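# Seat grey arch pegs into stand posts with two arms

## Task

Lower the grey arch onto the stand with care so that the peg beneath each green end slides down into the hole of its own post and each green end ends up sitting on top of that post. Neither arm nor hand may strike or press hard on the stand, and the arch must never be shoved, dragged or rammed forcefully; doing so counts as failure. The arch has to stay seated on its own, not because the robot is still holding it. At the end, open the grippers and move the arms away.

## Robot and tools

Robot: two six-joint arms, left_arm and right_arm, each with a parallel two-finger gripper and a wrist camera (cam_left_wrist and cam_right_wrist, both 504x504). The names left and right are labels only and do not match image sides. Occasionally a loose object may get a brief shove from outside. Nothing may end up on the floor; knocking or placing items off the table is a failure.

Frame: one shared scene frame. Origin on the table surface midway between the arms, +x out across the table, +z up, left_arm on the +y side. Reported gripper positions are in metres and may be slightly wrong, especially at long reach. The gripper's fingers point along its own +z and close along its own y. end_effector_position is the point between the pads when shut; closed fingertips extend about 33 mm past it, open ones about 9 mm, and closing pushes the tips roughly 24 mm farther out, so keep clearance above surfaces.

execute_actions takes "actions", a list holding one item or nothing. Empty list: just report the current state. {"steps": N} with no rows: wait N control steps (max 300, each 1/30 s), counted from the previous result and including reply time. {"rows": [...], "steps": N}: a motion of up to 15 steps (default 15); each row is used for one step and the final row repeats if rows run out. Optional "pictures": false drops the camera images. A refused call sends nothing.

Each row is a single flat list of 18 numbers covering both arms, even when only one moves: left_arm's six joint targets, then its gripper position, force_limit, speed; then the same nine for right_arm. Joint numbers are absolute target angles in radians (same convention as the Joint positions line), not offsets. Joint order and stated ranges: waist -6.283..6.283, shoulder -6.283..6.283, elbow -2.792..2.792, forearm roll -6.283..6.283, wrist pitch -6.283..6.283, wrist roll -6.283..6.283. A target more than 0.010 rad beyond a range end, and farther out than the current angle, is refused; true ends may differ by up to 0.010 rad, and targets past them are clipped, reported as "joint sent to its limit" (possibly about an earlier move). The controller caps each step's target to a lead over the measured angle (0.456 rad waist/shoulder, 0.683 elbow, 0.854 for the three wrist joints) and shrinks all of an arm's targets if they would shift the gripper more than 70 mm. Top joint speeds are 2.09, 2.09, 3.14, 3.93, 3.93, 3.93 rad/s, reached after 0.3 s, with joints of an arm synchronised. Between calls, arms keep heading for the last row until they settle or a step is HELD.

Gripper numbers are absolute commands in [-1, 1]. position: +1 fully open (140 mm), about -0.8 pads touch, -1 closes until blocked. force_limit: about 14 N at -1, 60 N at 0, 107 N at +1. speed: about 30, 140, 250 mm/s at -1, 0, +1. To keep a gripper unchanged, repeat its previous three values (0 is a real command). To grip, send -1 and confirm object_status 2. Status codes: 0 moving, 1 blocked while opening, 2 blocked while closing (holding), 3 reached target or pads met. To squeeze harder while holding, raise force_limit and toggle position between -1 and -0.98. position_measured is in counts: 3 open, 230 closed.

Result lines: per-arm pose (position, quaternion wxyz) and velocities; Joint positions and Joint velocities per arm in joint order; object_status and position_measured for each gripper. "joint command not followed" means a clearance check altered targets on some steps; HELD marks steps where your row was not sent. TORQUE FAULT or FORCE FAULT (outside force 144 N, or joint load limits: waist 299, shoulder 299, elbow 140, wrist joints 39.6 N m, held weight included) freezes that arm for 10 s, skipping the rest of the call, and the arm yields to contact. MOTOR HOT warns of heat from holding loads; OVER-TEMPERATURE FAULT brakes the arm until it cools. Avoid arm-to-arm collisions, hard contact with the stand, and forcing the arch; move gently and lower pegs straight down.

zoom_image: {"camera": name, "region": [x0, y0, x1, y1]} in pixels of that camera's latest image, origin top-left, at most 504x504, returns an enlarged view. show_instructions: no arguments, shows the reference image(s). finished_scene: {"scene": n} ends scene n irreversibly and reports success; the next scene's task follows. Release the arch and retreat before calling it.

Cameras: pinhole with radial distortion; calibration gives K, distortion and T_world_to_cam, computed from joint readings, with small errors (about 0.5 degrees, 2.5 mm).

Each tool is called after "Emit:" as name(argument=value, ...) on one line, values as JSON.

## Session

Emit:
execute_actions(actions=[])

Scene clock: 0.00 s of 4600.00 s.
left_arm: end_effector_position=(+0.7214, +0.7831, +0.3890) position_measured=3 object_status=3 end_effector_quat_wxyz=(+0.024, +0.658, -0.719, +0.222) end_effector_velocity=(-0.000, -0.000, +0.000) end_effector_angular_velocity=(-0.000, +0.001, -0.000) | right_arm: end_effector_position=(+0.8465, +0.2243, +0.3162) position_measured=3 object_status=3 end_effector_quat_wxyz=(-0.324, +0.068, +0.678, +0.657) end_effector_velocity=(+0.000, -0.000, -0.000) end_effector_angular_velocity=(+0.000, +0.000, -0.000)
Joint positions: left_arm=[ 0.666  0.231  1.462 -0.453  1.431  3.85 ] | right_arm=[ 0.603  1.169  0.587  1.656  1.513 -1.204]
Joint velocities: left_arm=[-0.    -0.    -0.     0.     0.001 -0.   ] | right_arm=[-0.     0.     0.001  0.     0.    -0.   ]
camera_calibration (this result's frames):
cam_left_wrist: T_world_to_cam=[[-0.944279, 0.156755, -0.289422, 0.664539], [0.154116, 0.987533, 0.0320347, -0.890653], [0.290835, -0.0143549, -0.956665, 0.357745], [0, 0, 0, 1]] pos_world=[0.660729, 0.780515, 0.563106]
cam_right_wrist: T_world_to_cam=[[0.377819, 0.0491476, 0.924574, -0.623465], [0.925619, -0.0437128, -0.375923, -0.638808], [0.02194, 0.997835, -0.0620076, -0.0328723], [0, 0, 0, 1]] pos_world=[0.827572, 0.0355188, 0.334258]

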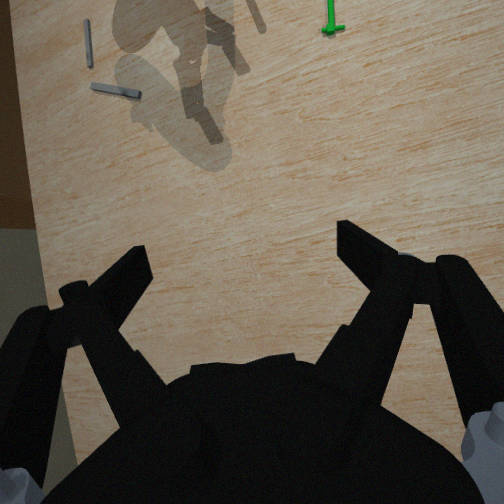

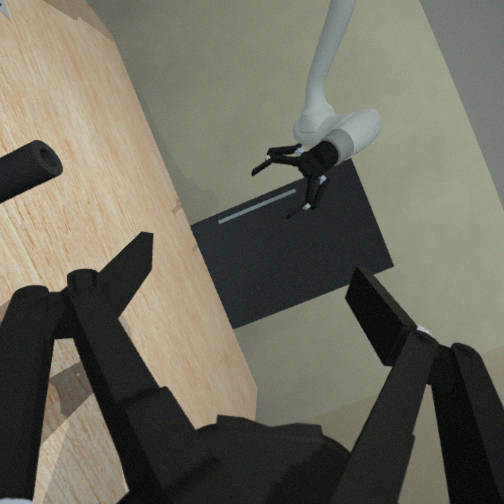

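Emit:
execute_actions(actions=[{"rows": [[0.666, 0.231, 1.462, -0.453, 1.431, 3.85, 1, 0, 0, 0.603, 0.95, 0.587, 1.656, 1.513, -1.204, 1, 0, 0]], "steps": 12}], pictures=false)

Emit:
execute_actions(actions=[{"rows": [[0.666, 0.231, 1.462, -0.453, 1.431, 3.85, 1, 0, 0, -0.5, 0.45, 1.7, 1.64, 1.4, -0.6, 1, 0, 0]], "steps": 15}], pictures=false)

Emit:
execute_actions(actions=[{"rows": [[-0.634, 0.003, 1.461, 0.0, 1.677, 0.833, 1, 0, 0, -0.5, 0.45, 1.7, 1.64, 1.4, -0.6, 1, 0, 0]], "steps": 15}], pictures=false)

Emit:
execute_actions(actions=[{"steps": 25}], pictures=true)

Scene clock: 25.23 s of 4600.00 s.
left_arm: end_effector_position=(+0.7212, +0.7831, +0.3884) position_measured=3 object_status=3 end_effector_quat_wxyz=(+0.025, +0.659, -0.719, +0.221) end_effector_velocity=(-0.000, -0.000, -0.001) end_effector_angular_velocity=(-0.001, +0.001, -0.000) | right_arm: end_effector_position=(+0.8018, +0.2037, +0.5226) position_measured=3 object_status=3 end_effector_quat_wxyz=(-0.269, -0.000, +0.677, +0.686) end_effector_velocity=(-0.181, -0.084, +0.591) end_effector_angular_velocity=(+0.229, -0.489, +0.002)
Joint positions: left_arm=[ 0.666  0.231  1.462 -0.453  1.431  3.85 ] | right_arm=[ 0.603  0.985  0.587  1.656  1.513 -1.204]
Joint velocities: left_arm=[ 0.     0.     0.001 -0.     0.     0.   ] | right_arm=[-0.    -0.538 -0.001  0.004  0.002 -0.001]
Steps of this call (steps 1 to 90: nothing new was sent; then 21.83 s passed at rest; steps 91 to 102: all 12 steps of this action). Readings (joint positions | what the end effector reports):
91: left_arm=[0.666 0.231 1.462 -0.453 1.431 3.850] | right_arm=[0.603 1.168 0.587 1.656 1.513 -1.204] | left_arm position_measured=3 object_status=3 | right_arm position_measured=3 object_status=3
92: left_arm=[0.666 0.231 1.462 -0.453 1.431 3.850] | right_arm=[0.603 1.165 0.588 1.656 1.513 -1.204] | left_arm position_measured=3 object_status=3 | right_arm position_measured=3 object_status=3
94: left_arm=[0.666 0.231 1.462 -0.453 1.431 3.850] | right_arm=[0.603 1.134 0.588 1.656 1.513 -1.204] | left_arm position_measured=3 object_status=3 | right_arm position_measured=3 object_status=3
98: left_arm=[0.666 0.231 1.462 -0.453 1.431 3.850] | right_arm=[0.603 1.059 0.587 1.656 1.513 -1.204] | left_arm position_measured=3 object_status=3 | right_arm position_measured=3 object_status=3
102: the state above

Scene clock: 25.73 s of 4600.00 s.
left_arm: end_effector_position=(+0.7212, +0.7831, +0.3884) position_measured=3 object_status=3 end_effector_quat_wxyz=(+0.025, +0.659, -0.719, +0.221) end_effector_velocity=(+0.000, +0.001, -0.000) end_effector_angular_velocity=(+0.001, +0.000, +0.000) | right_arm: end_effector_position=(+0.8868, -0.0475, +0.5643) position_measured=3 object_status=3 end_effector_quat_wxyz=(-0.295, +0.237, +0.642, +0.667) end_effector_velocity=(+0.146, -0.582, -0.142) end_effector_angular_velocity=(-0.142, +0.951, -0.644)
Joint positions: left_arm=[ 0.666  0.231  1.462 -0.453  1.431  3.85 ] | right_arm=[ 0.351  0.732  0.965  1.649  1.462 -0.935]
Joint velocities: left_arm=[ 0.     0.001 -0.     0.001 -0.001  0.   ] | right_arm=[-0.591 -0.389  0.886 -0.013 -0.085  0.462]
Steps of this call (steps 1 to 15: all 15 steps of this action). Readings (joint positions | what the end effector reports):
1: left_arm=[0.666 0.231 1.462 -0.453 1.431 3.850] | right_arm=[0.603 0.968 0.587 1.656 1.513 -1.204] | left_arm position_measured=3 object_status=3 | right_arm position_measured=3 object_status=3
2: left_arm=[0.666 0.231 1.462 -0.453 1.431 3.850] | right_arm=[0.599 0.951 0.593 1.656 1.511 -1.198] | left_arm position_measured=3 object_status=3 | right_arm position_measured=3 object_status=3
4: left_arm=[0.666 0.231 1.462 -0.453 1.431 3.850] | right_arm=[0.570 0.917 0.638 1.654 1.503 -1.158] | left_arm position_measured=3 object_status=3 | right_arm position_measured=3 object_status=3
8: left_arm=[0.666 0.231 1.462 -0.453 1.431 3.850] | right_arm=[0.491 0.841 0.755 1.652 1.486 -1.065] | left_arm position_measured=3 object_status=3 | right_arm position_measured=3 object_status=3
15: the state above

Scene clock: 26.23 s of 4600.00 s.
left_arm: end_effector_position=(+0.6780, +0.5893, +0.4509) position_measured=3 object_status=3 end_effector_quat_wxyz=(+0.055, +0.764, -0.638, +0.072) end_effector_velocity=(-0.078, -0.474, +0.109) end_effector_angular_velocity=(+0.345, +0.401, +0.763) | right_arm: end_effector_position=(+0.9187, -0.3430, +0.4805) position_measured=3 object_status=3 end_effector_quat_wxyz=(-0.306, +0.465, +0.523, +0.645) end_effector_velocity=(+0.000, -0.587, -0.128) end_effector_angular_velocity=(+0.089, +0.566, -0.667)
Joint positions: left_arm=[ 0.29   0.094  1.462 -0.181  1.579  3.145] | right_arm=[ 0.044  0.587  1.339  1.644  1.43  -0.763]
Joint velocities: left_arm=[-0.953 -0.216 -0.002  0.424  0.231 -1.78 ] | right_arm=[-0.631 -0.204  0.536 -0.006 -0.045  0.241]
Steps of this call (steps 1 to 15: all 15 steps of this action). Readings (joint positions | what the end effector reports):
1: left_arm=[0.666 0.231 1.462 -0.453 1.431 3.850] | right_arm=[0.331 0.719 0.995 1.648 1.459 -0.920] | left_arm position_measured=3 object_status=3 | right_arm position_measured=3 object_status=3
2: left_arm=[0.662 0.229 1.462 -0.448 1.434 3.841] | right_arm=[0.311 0.707 1.025 1.648 1.456 -0.906] | left_arm position_measured=3 object_status=3 | right_arm position_measured=3 object_status=3
4: left_arm=[0.630 0.213 1.462 -0.417 1.451 3.782] | right_arm=[0.272 0.684 1.084 1.647 1.451 -0.878] | left_arm position_measured=3 object_status=3 | right_arm position_measured=3 object_status=3
8: left_arm=[0.512 0.160 1.462 -0.313 1.507 3.561] | right_arm=[0.191 0.644 1.190 1.646 1.443 -0.830] | left_arm position_measured=3 object_status=3 | right_arm position_measured=3 object_status=3
15: the state above

Scene clock: 27.07 s of 4600.00 s.
left_arm: end_effector_position=(+0.5531, +0.2152, +0.4939) position_measured=3 object_status=3 end_effector_quat_wxyz=(+0.010, +0.967, -0.255, -0.003) end_effector_velocity=(-0.212, -0.304, +0.026) end_effector_angular_velocity=(+0.102, +0.005, +2.206) | right_arm: end_effector_position=(+0.8108, -0.7972, +0.3933) position_measured=3 object_status=3 end_effector_quat_wxyz=(-0.239, +0.671, +0.261, +0.652) end_effector_velocity=(-0.075, -0.129, -0.030) end_effector_angular_velocity=(+0.076, +0.097, -0.192)
Joint positions: left_arm=[-0.472  0.013  1.461 -0.02   1.666  1.507] | right_arm=[-0.497  0.451  1.698  1.64   1.4   -0.601]
Joint velocities: left_arm=[-0.706 -0.046 -0.     0.087  0.048 -2.906] | right_arm=[-0.184 -0.043  0.115 -0.005 -0.01   0.051]
Steps of this call (steps 1 to 25: the robot went on to your last target). Readings (joint positions | what the end effector reports):
1: left_arm=[0.258 0.087 1.462 -0.167 1.586 3.085] | right_arm=[0.023 0.581 1.357 1.644 1.429 -0.755] | left_arm position_measured=3 object_status=3 | right_arm position_measured=3 object_status=3
2: left_arm=[0.226 0.081 1.462 -0.154 1.593 3.025] | right_arm=[0.001 0.574 1.374 1.644 1.427 -0.748] | left_arm position_measured=3 object_status=3 | right_arm position_measured=3 object_status=3
4: left_arm=[0.161 0.069 1.462 -0.132 1.606 2.904] | right_arm=[-0.042 0.562 1.405 1.644 1.425 -0.733] | left_arm position_measured=3 object_status=3 | right_arm position_measured=3 object_status=3
8: left_arm=[0.033 0.051 1.461 -0.096 1.625 2.663] | right_arm=[-0.130 0.540 1.462 1.643 1.420 -0.708] | left_arm position_measured=3 object_status=3 | right_arm position_measured=3 object_status=3
25: the state above
camera_calibration (this result's frames):
cam_left_wrist: T_world_to_cam=[[-0.590638, -0.804937, 0.0567624, 0.465318], [-0.748772, 0.57293, 0.333304, 0.132557], [-0.30081, 0.15436, -0.941109, 0.782119], [0, 0, 0, 1]] pos_world=[0.609358, 0.177878, 0.665465]
cam_right_wrist: T_world_to_cam=[[0.638438, -0.744002, 0.197124, -1.1886], [-0.203935, -0.41048, -0.888773, 0.203763], [0.742164, 0.527226, -0.413794, 0.171204], [0, 0, 0, 1]] pos_world=[0.67334, -0.890944, 0.486244]

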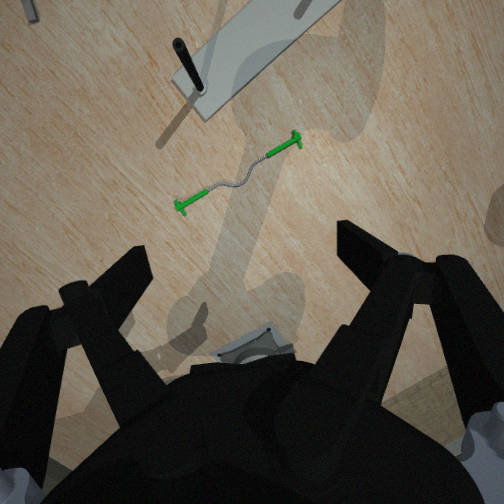

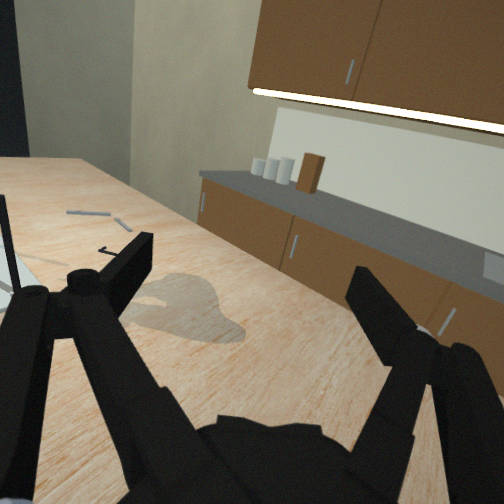

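Emit:
execute_actions(actions=[{"steps": 15}], pictures=true)

Scene clock: 29.00 s of 4600.00 s.
left_arm: end_effector_position=(+0.5000, +0.1498, +0.4996) position_measured=3 object_status=3 end_effector_quat_wxyz=(+0.000, +1.000, -0.001, +0.000) end_effector_velocity=(-0.000, -0.000, -0.000) end_effector_angular_velocity=(-0.000, +0.001, -0.000) | right_arm: end_effector_position=(+0.8095, -0.7991, +0.3928) position_measured=3 object_status=3 end_effector_quat_wxyz=(-0.238, +0.671, +0.259, +0.652) end_effector_velocity=(-0.000, +0.001, +0.001) end_effector_angular_velocity=(-0.001, -0.001, +0.001)
Joint positions: left_arm=[-0.634  0.003  1.461  0.     1.677  0.833] | right_arm=[-0.5   0.45  1.7   1.64  1.4  -0.6 ]
Joint velocities: left_arm=[-0.     0.    -0.    -0.001  0.001 -0.   ] | right_arm=[ 0.    -0.001  0.001 -0.     0.    -0.   ]
Steps of this call (steps 1 to 30: the robot went on to your last target; steps 31 to 58: nothing new was sent). Readings (joint positions | what the end effector reports):
1: left_arm=[-0.496 0.012 1.461 -0.017 1.668 1.408] | right_arm=[-0.500 0.450 1.700 1.640 1.400 -0.600] | left_arm position_measured=3 object_status=3 | right_arm position_measured=3 object_status=3
2: left_arm=[-0.520 0.010 1.461 -0.014 1.669 1.307] | right_arm=[-0.500 0.450 1.700 1.640 1.400 -0.600] | left_arm position_measured=3 object_status=3 | right_arm position_measured=3 object_status=3
4: left_arm=[-0.567 0.007 1.461 -0.008 1.672 1.113] | right_arm=[-0.500 0.450 1.700 1.640 1.400 -0.600] | left_arm position_measured=3 object_status=3 | right_arm position_measured=3 object_status=3
8: left_arm=[-0.625 0.004 1.461 -0.001 1.676 0.870] | right_arm=[-0.500 0.450 1.700 1.640 1.400 -0.600] | left_arm position_measured=3 object_status=3 | right_arm position_measured=3 object_status=3
58: the state above
All arms were judged still, so your last target was given up. Only a new action makes them travel on or press farther. Fingers that are still opening or closing keep moving.
camera_calibration (this result's frames):
cam_left_wrist: T_world_to_cam=[[-0.118514, -0.992255, 0.0372194, 0.182725], [-0.933889, 0.124121, 0.335329, 0.287114], [-0.337351, 0.00498242, -0.941366, 0.822367], [0, 0, 0, 1]] pos_world=[0.567215, 0.141575, 0.67107]
cam_right_wrist: T_world_to_cam=[[0.636626, -0.746121, 0.194965, -1.18846], [-0.206727, -0.408678, -0.888958, 0.206046], [0.742948, 0.525629, -0.414418, 0.171264], [0, 0, 0, 1]] pos_world=[0.671959, -0.892549, 0.485848]

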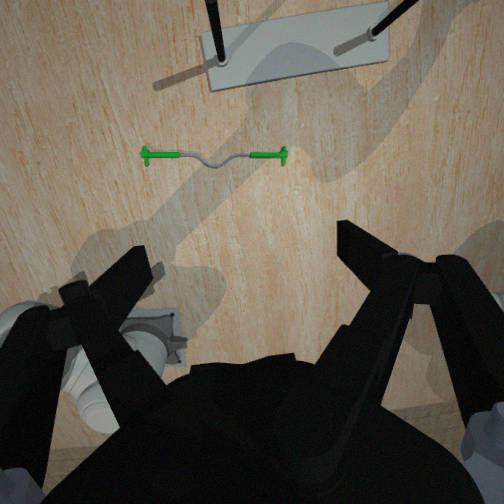

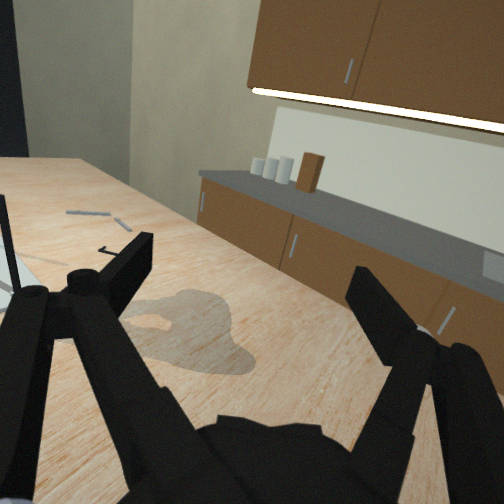

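Emit:
zoom_image(camera="cam_left_wrist", region=[130, 0, 430, 190])

Emit:
zoom_image(camera="cam_left_wrist", region=[130, 130, 300, 185])

Region (130, 0, 430, 190) of cam_left_wrist's 504x504 image, scaled by 1.680, with more detail than that image has; it fills the top 319 rows of this view, and the rest is white.

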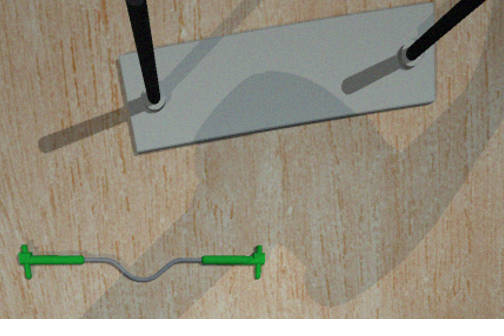

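Region (130, 130, 300, 185) of cam_left_wrist's 504x504 image, scaled by 2.965, with more detail than that image has; it fills the top 163 rows of this view, and the rest is white.

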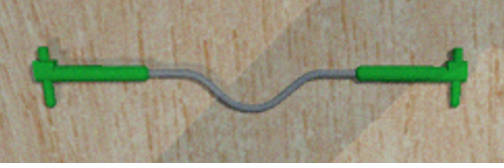

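Emit:
execute_actions(actions=[{"rows": [[-0.3073, 0.141, 1.9634, 0.0, 1.0372, -0.2889, -0.4, 0, 0, -0.5, 0.45, 1.7, 1.64, 1.4, -0.6, 1, 0, 0]], "steps": 15}], pictures=false)

Emit:
execute_actions(actions=[{"steps": 25}], pictures=true)

Emit:
zoom_image(camera="cam_left_wrist", region=[170, 130, 310, 290])

Scene clock: 52.20 s of 4600.00 s.
left_arm: end_effector_position=(+0.5861, +0.2199, +0.2930) position_measured=106 object_status=0 end_effector_quat_wxyz=(+0.000, +0.921, +0.389, +0.000) end_effector_velocity=(+0.110, +0.230, -0.462) end_effector_angular_velocity=(+0.001, +0.002, +1.997) | right_arm: end_effector_position=(+0.8095, -0.7991, +0.3928) position_measured=3 object_status=3 end_effector_quat_wxyz=(-0.238, +0.671, +0.259, +0.652) end_effector_velocity=(+0.000, -0.000, +0.001) end_effector_angular_velocity=(-0.001, -0.001, -0.000)
Joint positions: left_arm=[-0.446  0.083  1.75   0.     1.308  0.22 ] | right_arm=[-0.5   0.45  1.7   1.64  1.4  -0.6 ]
Joint velocities: left_arm=[ 0.429  0.179  0.66  -0.    -0.837 -1.567] | right_arm=[-0.    -0.    -0.001  0.    -0.     0.   ]
Steps of this call (steps 1 to 90: nothing new was sent; then 19.70 s passed at rest; steps 91 to 105: all 15 steps of this action). Readings (joint positions | what the end effector reports):
91: left_arm=[-0.634 0.003 1.461 0.000 1.677 0.832] | right_arm=[-0.500 0.450 1.700 1.640 1.400 -0.600] | left_arm position_measured=3 object_status=0 | right_arm position_measured=3 object_status=3
92: left_arm=[-0.631 0.004 1.465 0.000 1.671 0.824] | right_arm=[-0.500 0.450 1.700 1.640 1.400 -0.600] | left_arm position_measured=7 object_status=0 | right_arm position_measured=3 object_status=3
94: left_arm=[-0.609 0.014 1.500 0.000 1.626 0.765] | right_arm=[-0.500 0.450 1.700 1.640 1.400 -0.600] | left_arm position_measured=22 object_status=0 | right_arm position_measured=3 object_status=3
98: left_arm=[-0.547 0.040 1.595 0.000 1.506 0.584] | right_arm=[-0.500 0.450 1.700 1.640 1.400 -0.600] | left_arm position_measured=52 object_status=0 | right_arm position_measured=3 object_status=3
105: the state above

Scene clock: 53.03 s of 4600.00 s.
left_arm: end_effector_position=(+0.5991, +0.3038, +0.1495) position_measured=179 object_status=3 end_effector_quat_wxyz=(+0.000, +0.749, +0.662, +0.000) end_effector_velocity=(-0.000, -0.000, -0.001) end_effector_angular_velocity=(+0.000, +0.001, +0.001) | right_arm: end_effector_position=(+0.8095, -0.7991, +0.3928) position_measured=3 object_status=3 end_effector_quat_wxyz=(-0.238, +0.671, +0.259, +0.652) end_effector_velocity=(+0.000, -0.000, +0.001) end_effector_angular_velocity=(-0.000, -0.001, +0.001)
Joint positions: left_arm=[-0.307  0.141  1.963  0.     1.037 -0.289] | right_arm=[-0.5   0.45  1.7   1.64  1.4  -0.6 ]
Joint velocities: left_arm=[ 0.     0.001  0.001 -0.    -0.001 -0.   ] | right_arm=[-0.     0.    -0.001 -0.     0.001 -0.   ]
Steps of this call (steps 1 to 25: the robot went on to your last target). Readings (joint positions | what the end effector reports):
1: left_arm=[-0.431 0.089 1.773 0.000 1.280 0.166] | right_arm=[-0.500 0.450 1.700 1.640 1.400 -0.600] | left_arm position_measured=113 object_status=0 | right_arm position_measured=3 object_status=3
2: left_arm=[-0.417 0.095 1.795 0.000 1.252 0.113] | right_arm=[-0.500 0.450 1.700 1.640 1.400 -0.600] | left_arm position_measured=121 object_status=0 | right_arm position_measured=3 object_status=3
4: left_arm=[-0.388 0.107 1.840 0.000 1.194 0.006] | right_arm=[-0.500 0.450 1.700 1.640 1.400 -0.600] | left_arm position_measured=136 object_status=0 | right_arm position_measured=3 object_status=3
8: left_arm=[-0.330 0.132 1.929 0.000 1.081 -0.207] | right_arm=[-0.500 0.450 1.700 1.640 1.400 -0.600] | left_arm position_measured=166 object_status=0 | right_arm position_measured=3 object_status=3
25: the state above
camera_calibration (this result's frames):
cam_left_wrist: T_world_to_cam=[[0.970417, -0.238586, 0.0369847, -0.52094], [-0.236934, -0.911641, 0.335817, 0.375001], [-0.0464044, -0.334646, -0.941201, 0.454394], [0, 0, 0, 1]] pos_world=[0.615465, 0.369638, 0.321011]
cam_right_wrist: T_world_to_cam=[[0.636626, -0.746121, 0.194965, -1.18846], [-0.206727, -0.408678, -0.888958, 0.206046], [0.742948, 0.525629, -0.414418, 0.171264], [0, 0, 0, 1]] pos_world=[0.671958, -0.892549, 0.485848]

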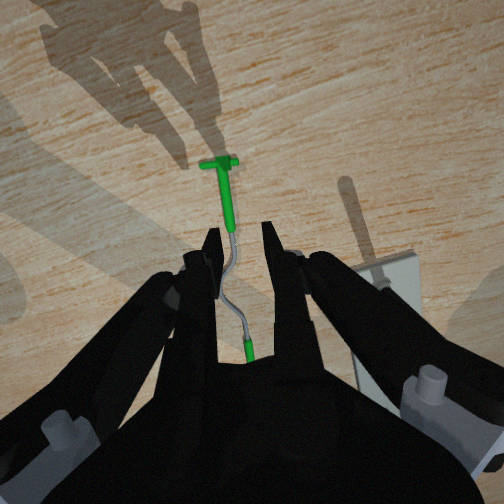

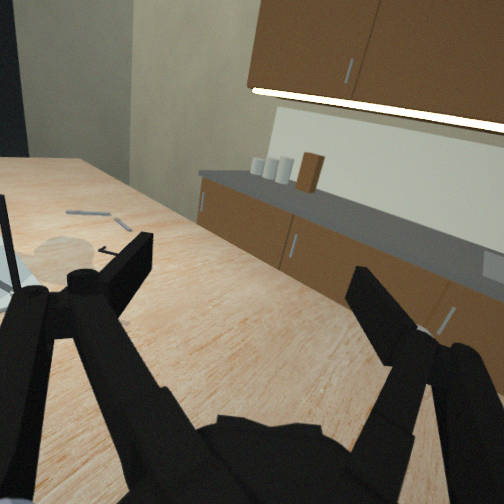

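Region (170, 130, 310, 290) of cam_left_wrist's 504x504 image, scaled by 3.150, with more detail than that image has; it fills the left 441 columns of this view, and the rest is white.

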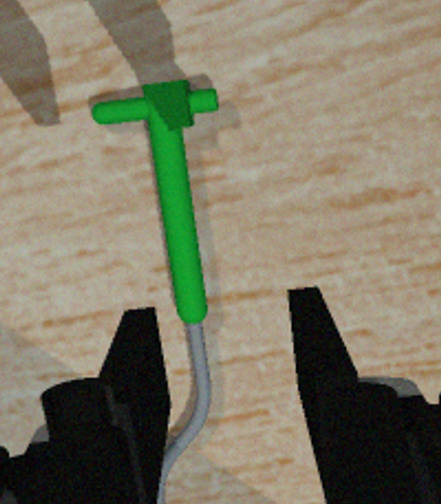

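Emit:
execute_actions(actions=[{"rows": [[-0.3119, 0.2027, 2.0627, 0.0, 0.8762, -0.278, -0.4, 0, 0, -0.5, 0.45, 1.7, 1.64, 1.4, -0.6, 1, 0, 0]], "steps": 15}], pictures=true)

Emit:
zoom_image(camera="cam_left_wrist", region=[170, 130, 310, 290])

Scene clock: 66.83 s of 4600.00 s.
left_arm: end_effector_position=(+0.5851, +0.3071, +0.0694) position_measured=179 object_status=3 end_effector_quat_wxyz=(-0.000, +0.754, +0.656, -0.000) end_effector_velocity=(+0.001, -0.000, +0.000) end_effector_angular_velocity=(-0.001, -0.002, -0.000) | right_arm: end_effector_position=(+0.8095, -0.7991, +0.3928) position_measured=3 object_status=3 end_effector_quat_wxyz=(-0.238, +0.671, +0.259, +0.652) end_effector_velocity=(+0.000, -0.000, +0.000) end_effector_angular_velocity=(-0.001, -0.001, -0.001)
Joint positions: left_arm=[-0.312  0.203  2.063 -0.     0.876 -0.278] | right_arm=[-0.5   0.45  1.7   1.64  1.4  -0.6 ]
Joint velocities: left_arm=[-0.     0.    -0.001  0.    -0.001  0.   ] | right_arm=[-0.     0.    -0.001  0.    -0.001 -0.001]
Steps of this call (steps 1 to 15: the robot went on to your last target; steps 16 to 90: nothing new was sent; then 10.30 s passed at rest; steps 91 to 105: all 15 steps of this action). Readings (joint positions | what the end effector reports):
91: left_arm=[-0.307 0.141 1.964 0.000 1.037 -0.289] | right_arm=[-0.500 0.450 1.700 1.640 1.400 -0.600] | left_arm position_measured=179 object_status=3 | right_arm position_measured=3 object_status=3
92: left_arm=[-0.307 0.144 1.968 0.000 1.028 -0.289] | right_arm=[-0.500 0.450 1.700 1.640 1.400 -0.600] | left_arm position_measured=179 object_status=3 | right_arm position_measured=3 object_status=3
94: left_arm=[-0.309 0.167 2.005 0.000 0.969 -0.285] | right_arm=[-0.500 0.450 1.700 1.640 1.400 -0.600] | left_arm position_measured=179 object_status=3 | right_arm position_measured=3 object_status=3
98: left_arm=[-0.312 0.203 2.063 -0.000 0.877 -0.278] | right_arm=[-0.500 0.450 1.700 1.640 1.400 -0.600] | left_arm position_measured=179 object_status=3 | right_arm position_measured=3 object_status=3
105: the state above
camera_calibration (this result's frames):
cam_left_wrist: T_world_to_cam=[[0.966672, -0.253379, 0.0366724, -0.496874], [-0.250716, -0.907885, 0.335985, 0.408481], [-0.0518371, -0.333981, -0.941153, 0.38238], [0, 0, 0, 1]] pos_world=[0.602549, 0.372664, 0.240856]
cam_right_wrist: T_world_to_cam=[[0.636626, -0.746121, 0.194964, -1.18846], [-0.206727, -0.408678, -0.888958, 0.206046], [0.742948, 0.525629, -0.414418, 0.171264], [0, 0, 0, 1]] pos_world=[0.671958, -0.892549, 0.485848]

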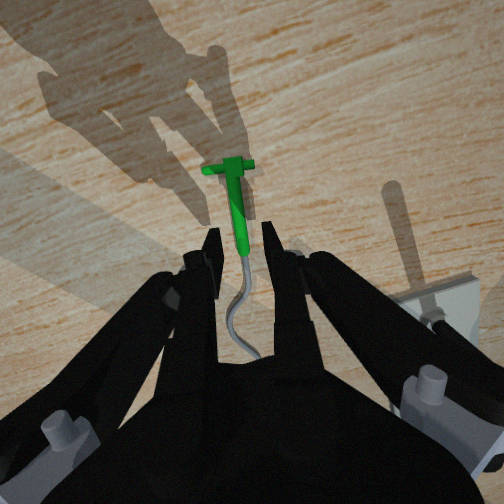

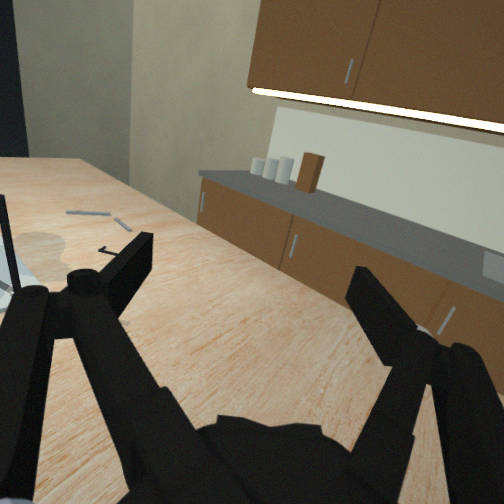

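Region (170, 130, 310, 290) of cam_left_wrist's 504x504 image, scaled by 3.150, with more detail than that image has; it fills the left 441 columns of this view, and the rest is white.

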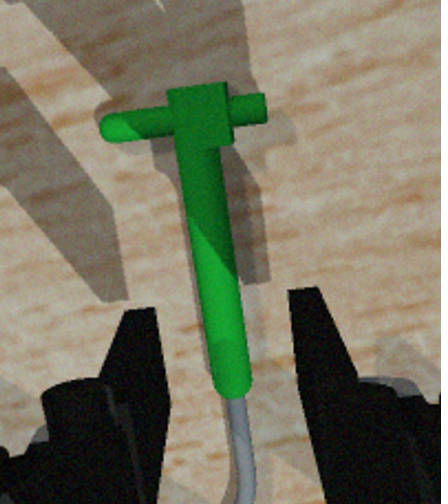

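Emit:
execute_actions(actions=[{"rows": [[-0.3119, 0.2457, 2.0894, 0.0, 0.8064, -0.278, -0.4, 0, 0, -0.5, 0.45, 1.7, 1.64, 1.4, -0.6, 1, 0, 0]], "steps": 15}], pictures=false)

Emit:
execute_actions(actions=[{"rows": [[-0.3119, 0.2457, 2.0894, 0.0, 0.8064, -0.278, -1, 0.1, -0.5, -0.5, 0.45, 1.7, 1.64, 1.4, -0.6, 1, 0, 0]], "steps": 15}], pictures=false)

Emit:
execute_actions(actions=[{"steps": 10}], pictures=true)

Scene clock: 71.70 s of 4600.00 s.
left_arm: end_effector_position=(+0.5852, +0.3071, +0.0344) position_measured=179 object_status=3 end_effector_quat_wxyz=(-0.000, +0.755, +0.656, +0.000) end_effector_velocity=(+0.000, -0.000, +0.001) end_effector_angular_velocity=(-0.002, -0.001, +0.001) | right_arm: end_effector_position=(+0.8095, -0.7991, +0.3928) position_measured=3 object_status=3 end_effector_quat_wxyz=(-0.238, +0.671, +0.259, +0.652) end_effector_velocity=(-0.000, +0.000, -0.001) end_effector_angular_velocity=(+0.002, +0.002, +0.000)
Joint positions: left_arm=[-0.312  0.246  2.09   0.     0.806 -0.278] | right_arm=[-0.5   0.45  1.7   1.64  1.4  -0.6 ]
Joint velocities: left_arm=[-0.    -0.001  0.    -0.001 -0.     0.   ] | right_arm=[-0.     0.001  0.001 -0.     0.     0.001]
Steps of this call (steps 1 to 15: the robot went on to your last target; steps 16 to 90: nothing new was sent; then 1.37 s passed at rest; steps 91 to 105: all 15 steps of this action). Readings (joint positions | what the end effector reports):
91: left_arm=[-0.312 0.203 2.063 0.000 0.876 -0.278] | right_arm=[-0.500 0.450 1.700 1.640 1.400 -0.600] | left_arm position_measured=179 object_status=3 | right_arm position_measured=3 object_status=3
92: left_arm=[-0.312 0.207 2.064 0.000 0.868 -0.278] | right_arm=[-0.500 0.450 1.700 1.640 1.400 -0.600] | left_arm position_measured=179 object_status=3 | right_arm position_measured=3 object_status=3
94: left_arm=[-0.312 0.234 2.082 0.000 0.825 -0.278] | right_arm=[-0.500 0.450 1.700 1.640 1.400 -0.600] | left_arm position_measured=179 object_status=3 | right_arm position_measured=3 object_status=3
98: left_arm=[-0.312 0.246 2.090 0.000 0.807 -0.278] | right_arm=[-0.500 0.450 1.700 1.640 1.400 -0.600] | left_arm position_measured=179 object_status=3 | right_arm position_measured=3 object_status=3
105: the state above

Scene clock: 72.20 s of 4600.00 s.
left_arm: end_effector_position=(+0.5853, +0.3070, +0.0346) position_measured=218 object_status=0 end_effector_quat_wxyz=(+0.000, +0.755, +0.656, +0.000) end_effector_velocity=(+0.000, -0.000, +0.001) end_effector_angular_velocity=(-0.001, -0.001, +0.000) | right_arm: end_effector_position=(+0.8095, -0.7991, +0.3928) position_measured=3 object_status=3 end_effector_quat_wxyz=(-0.238, +0.671, +0.259, +0.652) end_effector_velocity=(+0.000, -0.000, -0.000) end_effector_angular_velocity=(-0.000, -0.000, -0.000)
Joint positions: left_arm=[-0.312  0.246  2.089  0.     0.806 -0.278] | right_arm=[-0.5   0.45  1.7   1.64  1.4  -0.6 ]
Joint velocities: left_arm=[ 0.    -0.002  0.    -0.    -0.     0.   ] | right_arm=[ 0.  0. -0.  0. -0. -0.]
Steps of this call (steps 1 to 15: all 15 steps of this action). Readings (joint positions | what the end effector reports):
1: left_arm=[-0.312 0.246 2.090 0.000 0.806 -0.278] | right_arm=[-0.500 0.450 1.700 1.640 1.400 -0.600] | left_arm position_measured=179 object_status=0 | right_arm position_measured=3 object_status=3
2: left_arm=[-0.312 0.246 2.090 0.000 0.806 -0.278] | right_arm=[-0.500 0.450 1.700 1.640 1.400 -0.600] | left_arm position_measured=181 object_status=0 | right_arm position_measured=3 object_status=3
4: left_arm=[-0.312 0.246 2.090 0.000 0.806 -0.278] | right_arm=[-0.500 0.450 1.700 1.640 1.400 -0.600] | left_arm position_measured=190 object_status=0 | right_arm position_measured=3 object_status=3
8: left_arm=[-0.312 0.246 2.089 0.000 0.806 -0.278] | right_arm=[-0.500 0.450 1.700 1.640 1.400 -0.600] | left_arm position_measured=209 object_status=0 | right_arm position_measured=3 object_status=3
15: the state above

Scene clock: 72.53 s of 4600.00 s.
left_arm: end_effector_position=(+0.5853, +0.3070, +0.0346) position_measured=218 object_status=2 end_effector_quat_wxyz=(+0.000, +0.755, +0.656, +0.000) end_effector_velocity=(-0.000, -0.000, -0.000) end_effector_angular_velocity=(-0.001, +0.001, +0.001) | right_arm: end_effector_position=(+0.8095, -0.7991, +0.3928) position_measured=3 object_status=3 end_effector_quat_wxyz=(-0.238, +0.671, +0.259, +0.652) end_effector_velocity=(-0.000, -0.000, +0.000) end_effector_angular_velocity=(-0.001, +0.000, -0.001)
Joint positions: left_arm=[-0.312  0.246  2.089 -0.     0.806 -0.278] | right_arm=[-0.5   0.45  1.7   1.64  1.4  -0.6 ]
Joint velocities: left_arm=[ 0.     0.001 -0.    -0.001 -0.     0.   ] | right_arm=[-0.    -0.001  0.001 -0.    -0.001  0.   ]
Steps of this call (steps 1 to 10: the robot went on to your last target). Readings (joint positions | what the end effector reports):
1: left_arm=[-0.312 0.246 2.089 0.000 0.806 -0.278] | right_arm=[-0.500 0.450 1.700 1.640 1.400 -0.600] | left_arm position_measured=218 object_status=2 | right_arm position_measured=3 object_status=3
2: left_arm=[-0.312 0.246 2.089 0.000 0.806 -0.278] | right_arm=[-0.500 0.450 1.700 1.640 1.400 -0.600] | left_arm position_measured=218 object_status=2 | right_arm position_measured=3 object_status=3
4: left_arm=[-0.312 0.246 2.089 0.000 0.806 -0.278] | right_arm=[-0.500 0.450 1.700 1.640 1.400 -0.600] | left_arm position_measured=218 object_status=2 | right_arm position_measured=3 object_status=3
8: left_arm=[-0.312 0.246 2.089 -0.000 0.806 -0.278] | right_arm=[-0.500 0.450 1.700 1.640 1.400 -0.600] | left_arm position_measured=218 object_status=2 | right_arm position_measured=3 object_status=3
10: the state above
camera_calibration (this result's frames):
cam_left_wrist: T_world_to_cam=[[0.966599, -0.253598, 0.0370862, -0.495707], [-0.251067, -0.907836, 0.335857, 0.420389], [-0.0515043, -0.33395, -0.941183, 0.349379], [0, 0, 0, 1]] pos_world=[0.60269, 0.372609, 0.206023]
cam_right_wrist: T_world_to_cam=[[0.636626, -0.746121, 0.194965, -1.18846], [-0.206727, -0.408678, -0.888958, 0.206046], [0.742948, 0.525629, -0.414418, 0.171264], [0, 0, 0, 1]] pos_world=[0.671958, -0.892549, 0.485848]

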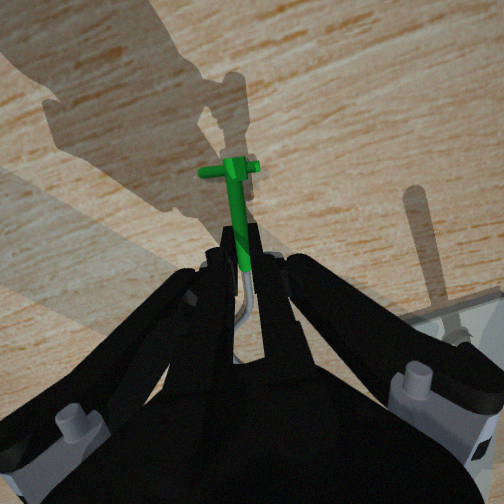

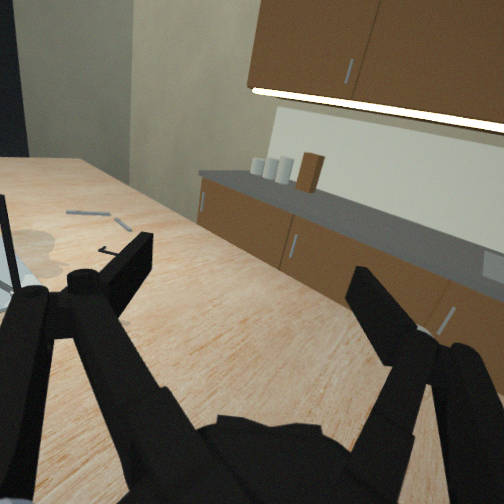

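Emit:
execute_actions(actions=[{"rows": [[-0.3119, 0.238, 2.085, 0.0, 0.8186, -0.278, -1, 0.1, -0.5, -0.5, 0.45, 1.7, 1.64, 1.4, -0.6, 1, 0, 0], [-0.3119, 0.2290, 2.0795, 0.0, 0.8331, -0.278, -1, 0.1, -0.5, -0.5, 0.45, 1.7, 1.64, 1.4, -0.6, 1, 0, 0], [-0.3119, 0.220, 2.074, 0.0, 0.8476, -0.278, -1, 0.1, -0.5, -0.5, 0.45, 1.7, 1.64, 1.4, -0.6, 1, 0, 0], [-0.3119, 0.211, 2.068, 0.0, 0.8626, -0.278, -1, 0.1, -0.5, -0.5, 0.45, 1.7, 1.64, 1.4, -0.6, 1, 0, 0], [-0.3119, 0.2027, 2.0627, 0.0, 0.8762, -0.278, -1, 0.1, -0.5, -0.5, 0.45, 1.7, 1.64, 1.4, -0.6, 1, 0, 0]], "steps": 10}], pictures=false)

Emit:
execute_actions(actions=[{"rows": [[-1.007, 0.0977, 1.8766, 0.0, 1.1673, -0.9705, -1, 0.1, -0.5, -0.2, 0.7, 1.4, 1.6, 1.7, -0.55, 1, 0, 0]], "steps": 15}], pictures=false)

Emit:
execute_actions(actions=[{"steps": 15}], pictures=true)

Scene clock: 101.90 s of 4600.00 s.
left_arm: end_effector_position=(+0.5853, +0.3071, +0.0696) position_measured=218 object_status=2 end_effector_quat_wxyz=(+0.000, +0.755, +0.656, +0.000) end_effector_velocity=(-0.000, +0.000, -0.000) end_effector_angular_velocity=(+0.001, +0.001, -0.001) | right_arm: end_effector_position=(+0.8095, -0.7991, +0.3928) position_measured=3 object_status=3 end_effector_quat_wxyz=(-0.238, +0.671, +0.259, +0.652) end_effector_velocity=(-0.000, +0.000, -0.001) end_effector_angular_velocity=(+0.000, +0.002, -0.001)
Joint positions: left_arm=[-0.312  0.203  2.063 -0.     0.876 -0.278] | right_arm=[-0.5   0.45  1.7   1.64  1.4  -0.6 ]
Joint velocities: left_arm=[-0.     0.001 -0.     0.001  0.001  0.   ] | right_arm=[ 0.     0.     0.001 -0.    -0.001 -0.   ]
Steps of this call (steps 1 to 15: the robot went on to your last target; steps 16 to 90: nothing new was sent; then 26.03 s passed at rest; steps 91 to 100: all 10 steps of this action). Readings (joint positions | what the end effector reports):
91: left_arm=[-0.312 0.246 2.089 -0.000 0.807 -0.278] | right_arm=[-0.500 0.450 1.700 1.640 1.400 -0.600] | left_arm position_measured=218 object_status=2 | right_arm position_measured=3 object_status=3
92: left_arm=[-0.312 0.242 2.088 -0.000 0.813 -0.278] | right_arm=[-0.500 0.450 1.700 1.640 1.400 -0.600] | left_arm position_measured=218 object_status=2 | right_arm position_measured=3 object_status=3
94: left_arm=[-0.312 0.226 2.078 -0.000 0.838 -0.278] | right_arm=[-0.500 0.450 1.700 1.640 1.400 -0.600] | left_arm position_measured=218 object_status=2 | right_arm position_measured=3 object_status=3
98: left_arm=[-0.312 0.203 2.063 -0.000 0.876 -0.278] | right_arm=[-0.500 0.450 1.700 1.640 1.400 -0.600] | left_arm position_measured=218 object_status=2 | right_arm position_measured=3 object_status=3
100: the state above

Scene clock: 102.40 s of 4600.00 s.
left_arm: end_effector_position=(+0.4987, +0.1277, +0.1530) position_measured=218 object_status=2 end_effector_quat_wxyz=(-0.000, +0.738, +0.675, -0.000) end_effector_velocity=(-0.309, -0.389, +0.160) end_effector_angular_velocity=(-0.002, -0.001, -0.131) | right_arm: end_effector_position=(+0.8832, -0.5674, +0.3761) position_measured=3 object_status=3 end_effector_quat_wxyz=(+0.429, -0.540, -0.408, -0.599) end_effector_velocity=(+0.039, +0.381, -0.064) end_effector_angular_velocity=(+0.144, -0.061, +0.865)
Joint positions: left_arm=[-0.664  0.142  1.955 -0.     1.045 -0.679] | right_arm=[-0.215  0.688  1.415  1.602  1.685 -0.553]
Joint velocities: left_arm=[-0.866 -0.113 -0.198 -0.001  0.309 -0.735] | right_arm=[ 0.452  0.369 -0.43  -0.066  0.433  0.073]
Steps of this call (steps 1 to 15: all 15 steps of this action). Readings (joint positions | what the end effector reports):
1: left_arm=[-0.312 0.203 2.063 -0.000 0.876 -0.278] | right_arm=[-0.500 0.450 1.700 1.640 1.400 -0.600] | left_arm position_measured=218 object_status=2 | right_arm position_measured=3 object_status=3
2: left_arm=[-0.316 0.202 2.061 -0.000 0.879 -0.285] | right_arm=[-0.496 0.454 1.695 1.640 1.404 -0.599] | left_arm position_measured=218 object_status=2 | right_arm position_measured=3 object_status=3
4: left_arm=[-0.348 0.195 2.048 -0.000 0.900 -0.333] | right_arm=[-0.464 0.480 1.664 1.636 1.436 -0.594] | left_arm position_measured=218 object_status=2 | right_arm position_measured=3 object_status=3
8: left_arm=[-0.461 0.171 2.007 -0.000 0.964 -0.485] | right_arm=[-0.371 0.558 1.570 1.623 1.529 -0.578] | left_arm position_measured=218 object_status=2 | right_arm position_measured=3 object_status=3
15: the state above

Scene clock: 102.90 s of 4600.00 s.
left_arm: end_effector_position=(+0.3498, +0.0002, +0.2175) position_measured=218 object_status=2 end_effector_quat_wxyz=(-0.000, +0.755, +0.655, -0.000) end_effector_velocity=(-0.000, +0.001, +0.001) end_effector_angular_velocity=(+0.000, +0.000, +0.003) | right_arm: end_effector_position=(+0.8844, -0.5553, +0.3744) position_measured=3 object_status=3 end_effector_quat_wxyz=(+0.438, -0.532, -0.415, -0.594) end_effector_velocity=(-0.000, -0.000, -0.001) end_effector_angular_velocity=(+0.000, +0.001, -0.000)
Joint positions: left_arm=[-1.007  0.098  1.877 -0.     1.167 -0.97 ] | right_arm=[-0.2   0.7   1.4   1.6   1.7  -0.55]
Joint velocities: left_arm=[-0.    -0.001  0.    -0.     0.001 -0.003] | right_arm=[-0.     0.001  0.002 -0.    -0.    -0.001]
Steps of this call (steps 1 to 15: the robot went on to your last target). Readings (joint positions | what the end effector reports):
1: left_arm=[-0.693 0.138 1.948 -0.000 1.055 -0.704] | right_arm=[-0.203 0.697 1.404 1.600 1.696 -0.551] | left_arm position_measured=218 object_status=2 | right_arm position_measured=3 object_status=3
2: left_arm=[-0.722 0.134 1.942 -0.000 1.066 -0.729] | right_arm=[-0.200 0.700 1.401 1.600 1.699 -0.550] | left_arm position_measured=218 object_status=2 | right_arm position_measured=3 object_status=3
4: left_arm=[-0.781 0.127 1.928 -0.000 1.087 -0.778] | right_arm=[-0.200 0.700 1.400 1.600 1.700 -0.550] | left_arm position_measured=218 object_status=2 | right_arm position_measured=3 object_status=3
8: left_arm=[-0.897 0.112 1.902 -0.000 1.128 -0.877] | right_arm=[-0.200 0.700 1.400 1.600 1.700 -0.550] | left_arm position_measured=218 object_status=2 | right_arm position_measured=3 object_status=3
15: the state above
camera_calibration (this result's frames):
cam_left_wrist: T_world_to_cam=[[0.96594, -0.25613, 0.0368464, -0.35238], [-0.253368, -0.907215, 0.335805, 0.0221262], [-0.0525822, -0.333703, -0.941211, 0.407341], [0, 0, 0, 1]] pos_world=[0.367403, 0.0657494, 0.388948]
cam_right_wrist: T_world_to_cam=[[0.932239, -0.301173, 0.20056, -1.06714], [0.0889058, -0.346635, -0.933777, 0.0945743], [0.35075, 0.888335, -0.296371, 0.483924], [0, 0, 0, 1]] pos_world=[0.816685, -0.718498, 0.445758]

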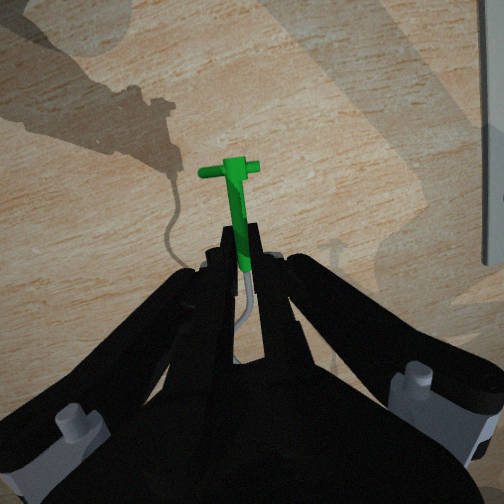

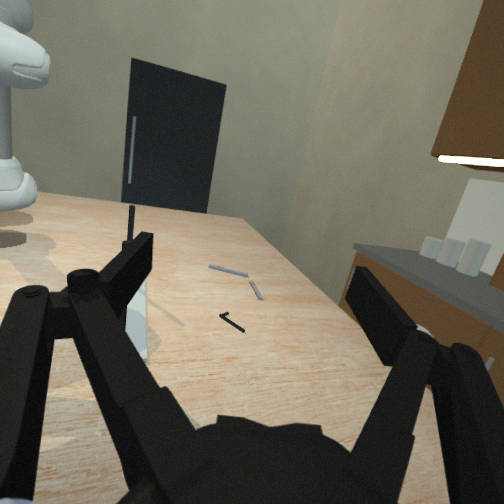

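Arch is held. Now rotate upright (same path as before) and bring the right camera into place.

Emit:
execute_actions(actions=[{"rows": [[-1.007, 0.0977, 1.8766, 0.9, 1.1, 0.05, -1, 0.1, -0.5, 0.0543, 0.9922, 1.094, 1.5725, 2.0812, -0.4583, 1, 0, 0]], "steps": 15}], pictures=false)

Emit:
execute_actions(actions=[{"rows": [[-1.007, 0.0977, 1.8766, 1.835, 1.0218, 1.0927, -1, 0.1, -0.5, 0.0543, 0.9922, 1.094, 1.5725, 2.0812, -0.4583, 1, 0, 0]], "steps": 15}], pictures=false)

Emit:
execute_actions(actions=[{"steps": 12}], pictures=true)

Scene clock: 106.57 s of 4600.00 s.
left_arm: end_effector_position=(+0.5338, +0.0446, +0.2767) position_measured=218 object_status=2 end_effector_quat_wxyz=(-0.011, +0.936, +0.188, +0.298) end_effector_velocity=(+0.396, +0.024, +0.270) end_effector_angular_velocity=(+1.599, -1.084, -2.244) | right_arm: end_effector_position=(+0.8569, -0.3650, +0.2968) position_measured=3 object_status=3 end_effector_quat_wxyz=(+0.642, -0.358, -0.501, -0.457) end_effector_velocity=(-0.025, +0.070, -0.036) end_effector_angular_velocity=(+0.060, +0.013, +0.262)
Joint positions: left_arm=[-1.007  0.098  1.877  0.666  1.117 -0.224] | right_arm=[ 0.053  0.99   1.097  1.573  2.078 -0.459]
Joint velocities: left_arm=[-0.     0.001 -0.     1.601 -0.119  1.883] | right_arm=[ 0.108  0.121 -0.135 -0.007  0.163  0.039]
Steps of this call (steps 1 to 15: the robot went on to your last target; steps 16 to 90: nothing new was sent; then 0.17 s passed at rest; steps 91 to 105: all 15 steps of this action). Readings (joint positions | what the end effector reports):
91: left_arm=[-1.007 0.098 1.877 0.000 1.167 -0.970] | right_arm=[-0.200 0.700 1.400 1.600 1.700 -0.550] | left_arm position_measured=218 object_status=2 | right_arm position_measured=3 object_status=3
92: left_arm=[-1.007 0.098 1.877 0.009 1.167 -0.962] | right_arm=[-0.196 0.705 1.395 1.600 1.706 -0.548] | left_arm position_measured=218 object_status=2 | right_arm position_measured=3 object_status=3
94: left_arm=[-1.007 0.098 1.877 0.068 1.162 -0.902] | right_arm=[-0.169 0.736 1.362 1.597 1.748 -0.539] | left_arm position_measured=218 object_status=2 | right_arm position_measured=3 object_status=3
98: left_arm=[-1.007 0.098 1.877 0.286 1.146 -0.669] | right_arm=[-0.078 0.840 1.253 1.587 1.883 -0.506] | left_arm position_measured=218 object_status=2 | right_arm position_measured=3 object_status=3
105: the state above

Scene clock: 107.07 s of 4600.00 s.
left_arm: end_effector_position=(+0.6722, -0.0038, +0.4690) position_measured=218 object_status=2 end_effector_quat_wxyz=(-0.300, +0.683, -0.394, +0.537) end_effector_velocity=(+0.102, -0.192, +0.417) end_effector_angular_velocity=(+2.535, -1.324, -1.234) | right_arm: end_effector_position=(+0.8567, -0.3648, +0.2965) position_measured=3 object_status=3 end_effector_quat_wxyz=(+0.643, -0.356, -0.502, -0.456) end_effector_velocity=(-0.000, +0.001, -0.001) end_effector_angular_velocity=(+0.001, +0.001, +0.002)
Joint positions: left_arm=[-1.007  0.098  1.877  1.511  1.047  0.705] | right_arm=[ 0.054  0.992  1.094  1.572  2.081 -0.458]
Joint velocities: left_arm=[ 0.     0.    -0.     1.628 -0.127  1.96 ] | right_arm=[ 0.001  0.001 -0.    -0.     0.001 -0.001]
Steps of this call (steps 1 to 15: all 15 steps of this action). Readings (joint positions | what the end effector reports):
1: left_arm=[-1.007 0.098 1.877 0.721 1.113 -0.160] | right_arm=[0.055 0.992 1.095 1.572 2.081 -0.458] | left_arm position_measured=218 object_status=2 | right_arm position_measured=3 object_status=3
2: left_arm=[-1.007 0.098 1.877 0.778 1.108 -0.101] | right_arm=[0.054 0.992 1.094 1.572 2.081 -0.458] | left_arm position_measured=218 object_status=2 | right_arm position_measured=3 object_status=3
4: left_arm=[-1.007 0.098 1.877 0.894 1.096 0.013] | right_arm=[0.054 0.992 1.094 1.572 2.081 -0.458] | left_arm position_measured=218 object_status=2 | right_arm position_measured=3 object_status=3
8: left_arm=[-1.007 0.098 1.877 1.125 1.077 0.246] | right_arm=[0.054 0.992 1.094 1.572 2.081 -0.458] | left_arm position_measured=218 object_status=2 | right_arm position_measured=3 object_status=3
15: the state above

Scene clock: 107.47 s of 4600.00 s.
left_arm: end_effector_position=(+0.6788, -0.0478, +0.5500) position_measured=218 object_status=2 end_effector_quat_wxyz=(+0.462, -0.463, +0.535, -0.535) end_effector_velocity=(-0.000, +0.000, +0.000) end_effector_angular_velocity=(+0.002, -0.001, -0.000) | right_arm: end_effector_position=(+0.8567, -0.3647, +0.2965) position_measured=3 object_status=3 end_effector_quat_wxyz=(+0.643, -0.356, -0.502, -0.456) end_effector_velocity=(+0.000, -0.000, -0.001) end_effector_angular_velocity=(-0.000, +0.001, -0.000)
Joint positions: left_arm=[-1.007  0.098  1.877  1.835  1.022  1.093] | right_arm=[ 0.054  0.992  1.094  1.572  2.081 -0.458]
Joint velocities: left_arm=[ 0.    -0.     0.     0.001  0.     0.002] | right_arm=[-0.  0.  0. -0. -0.  0.]
Steps of this call (steps 1 to 12: the robot went on to your last target). Readings (joint positions | what the end effector reports):
1: left_arm=[-1.007 0.098 1.877 1.567 1.042 0.771] | right_arm=[0.054 0.992 1.094 1.572 2.081 -0.458] | left_arm position_measured=218 object_status=2 | right_arm position_measured=3 object_status=3
2: left_arm=[-1.007 0.098 1.877 1.622 1.038 0.838] | right_arm=[0.054 0.992 1.094 1.572 2.081 -0.458] | left_arm position_measured=218 object_status=2 | right_arm position_measured=3 object_status=3
4: left_arm=[-1.007 0.098 1.877 1.730 1.030 0.967] | right_arm=[0.054 0.992 1.094 1.572 2.081 -0.458] | left_arm position_measured=218 object_status=2 | right_arm position_measured=3 object_status=3
8: left_arm=[-1.007 0.098 1.877 1.833 1.022 1.091] | right_arm=[0.054 0.992 1.094 1.572 2.081 -0.458] | left_arm position_measured=218 object_status=2 | right_arm position_measured=3 object_status=3
12: the state above
camera_calibration (this result's frames):
cam_left_wrist: T_world_to_cam=[[-0.0197576, 0.121024, -0.992453, 0.558541], [-0.197582, 0.972598, 0.122536, 0.119528], [0.980087, 0.198512, 0.00469595, -0.474168], [0, 0, 0, 1]] pos_world=[0.499378, -0.0897215, 0.541906]
cam_right_wrist: T_world_to_cam=[[0.949436, 0.266187, 0.166483, -0.765963], [0.199307, -0.101281, -0.974689, 0.0973856], [-0.242588, 0.958586, -0.149213, 0.79152], [0, 0, 0, 1]] pos_world=[0.899836, -0.544987, 0.340546]

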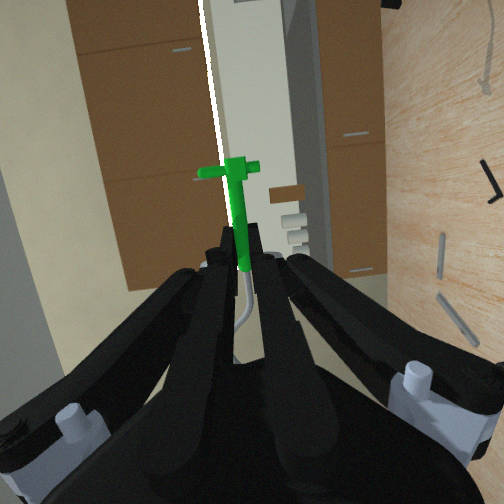

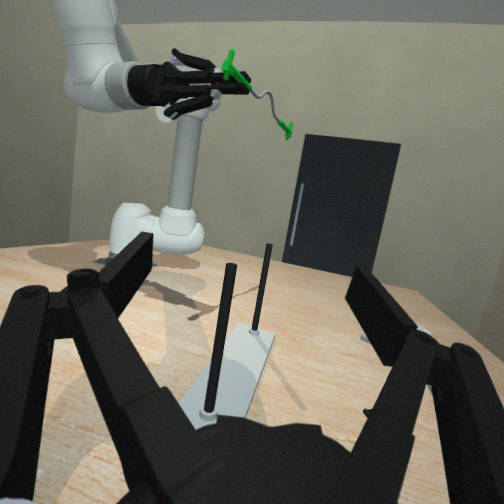

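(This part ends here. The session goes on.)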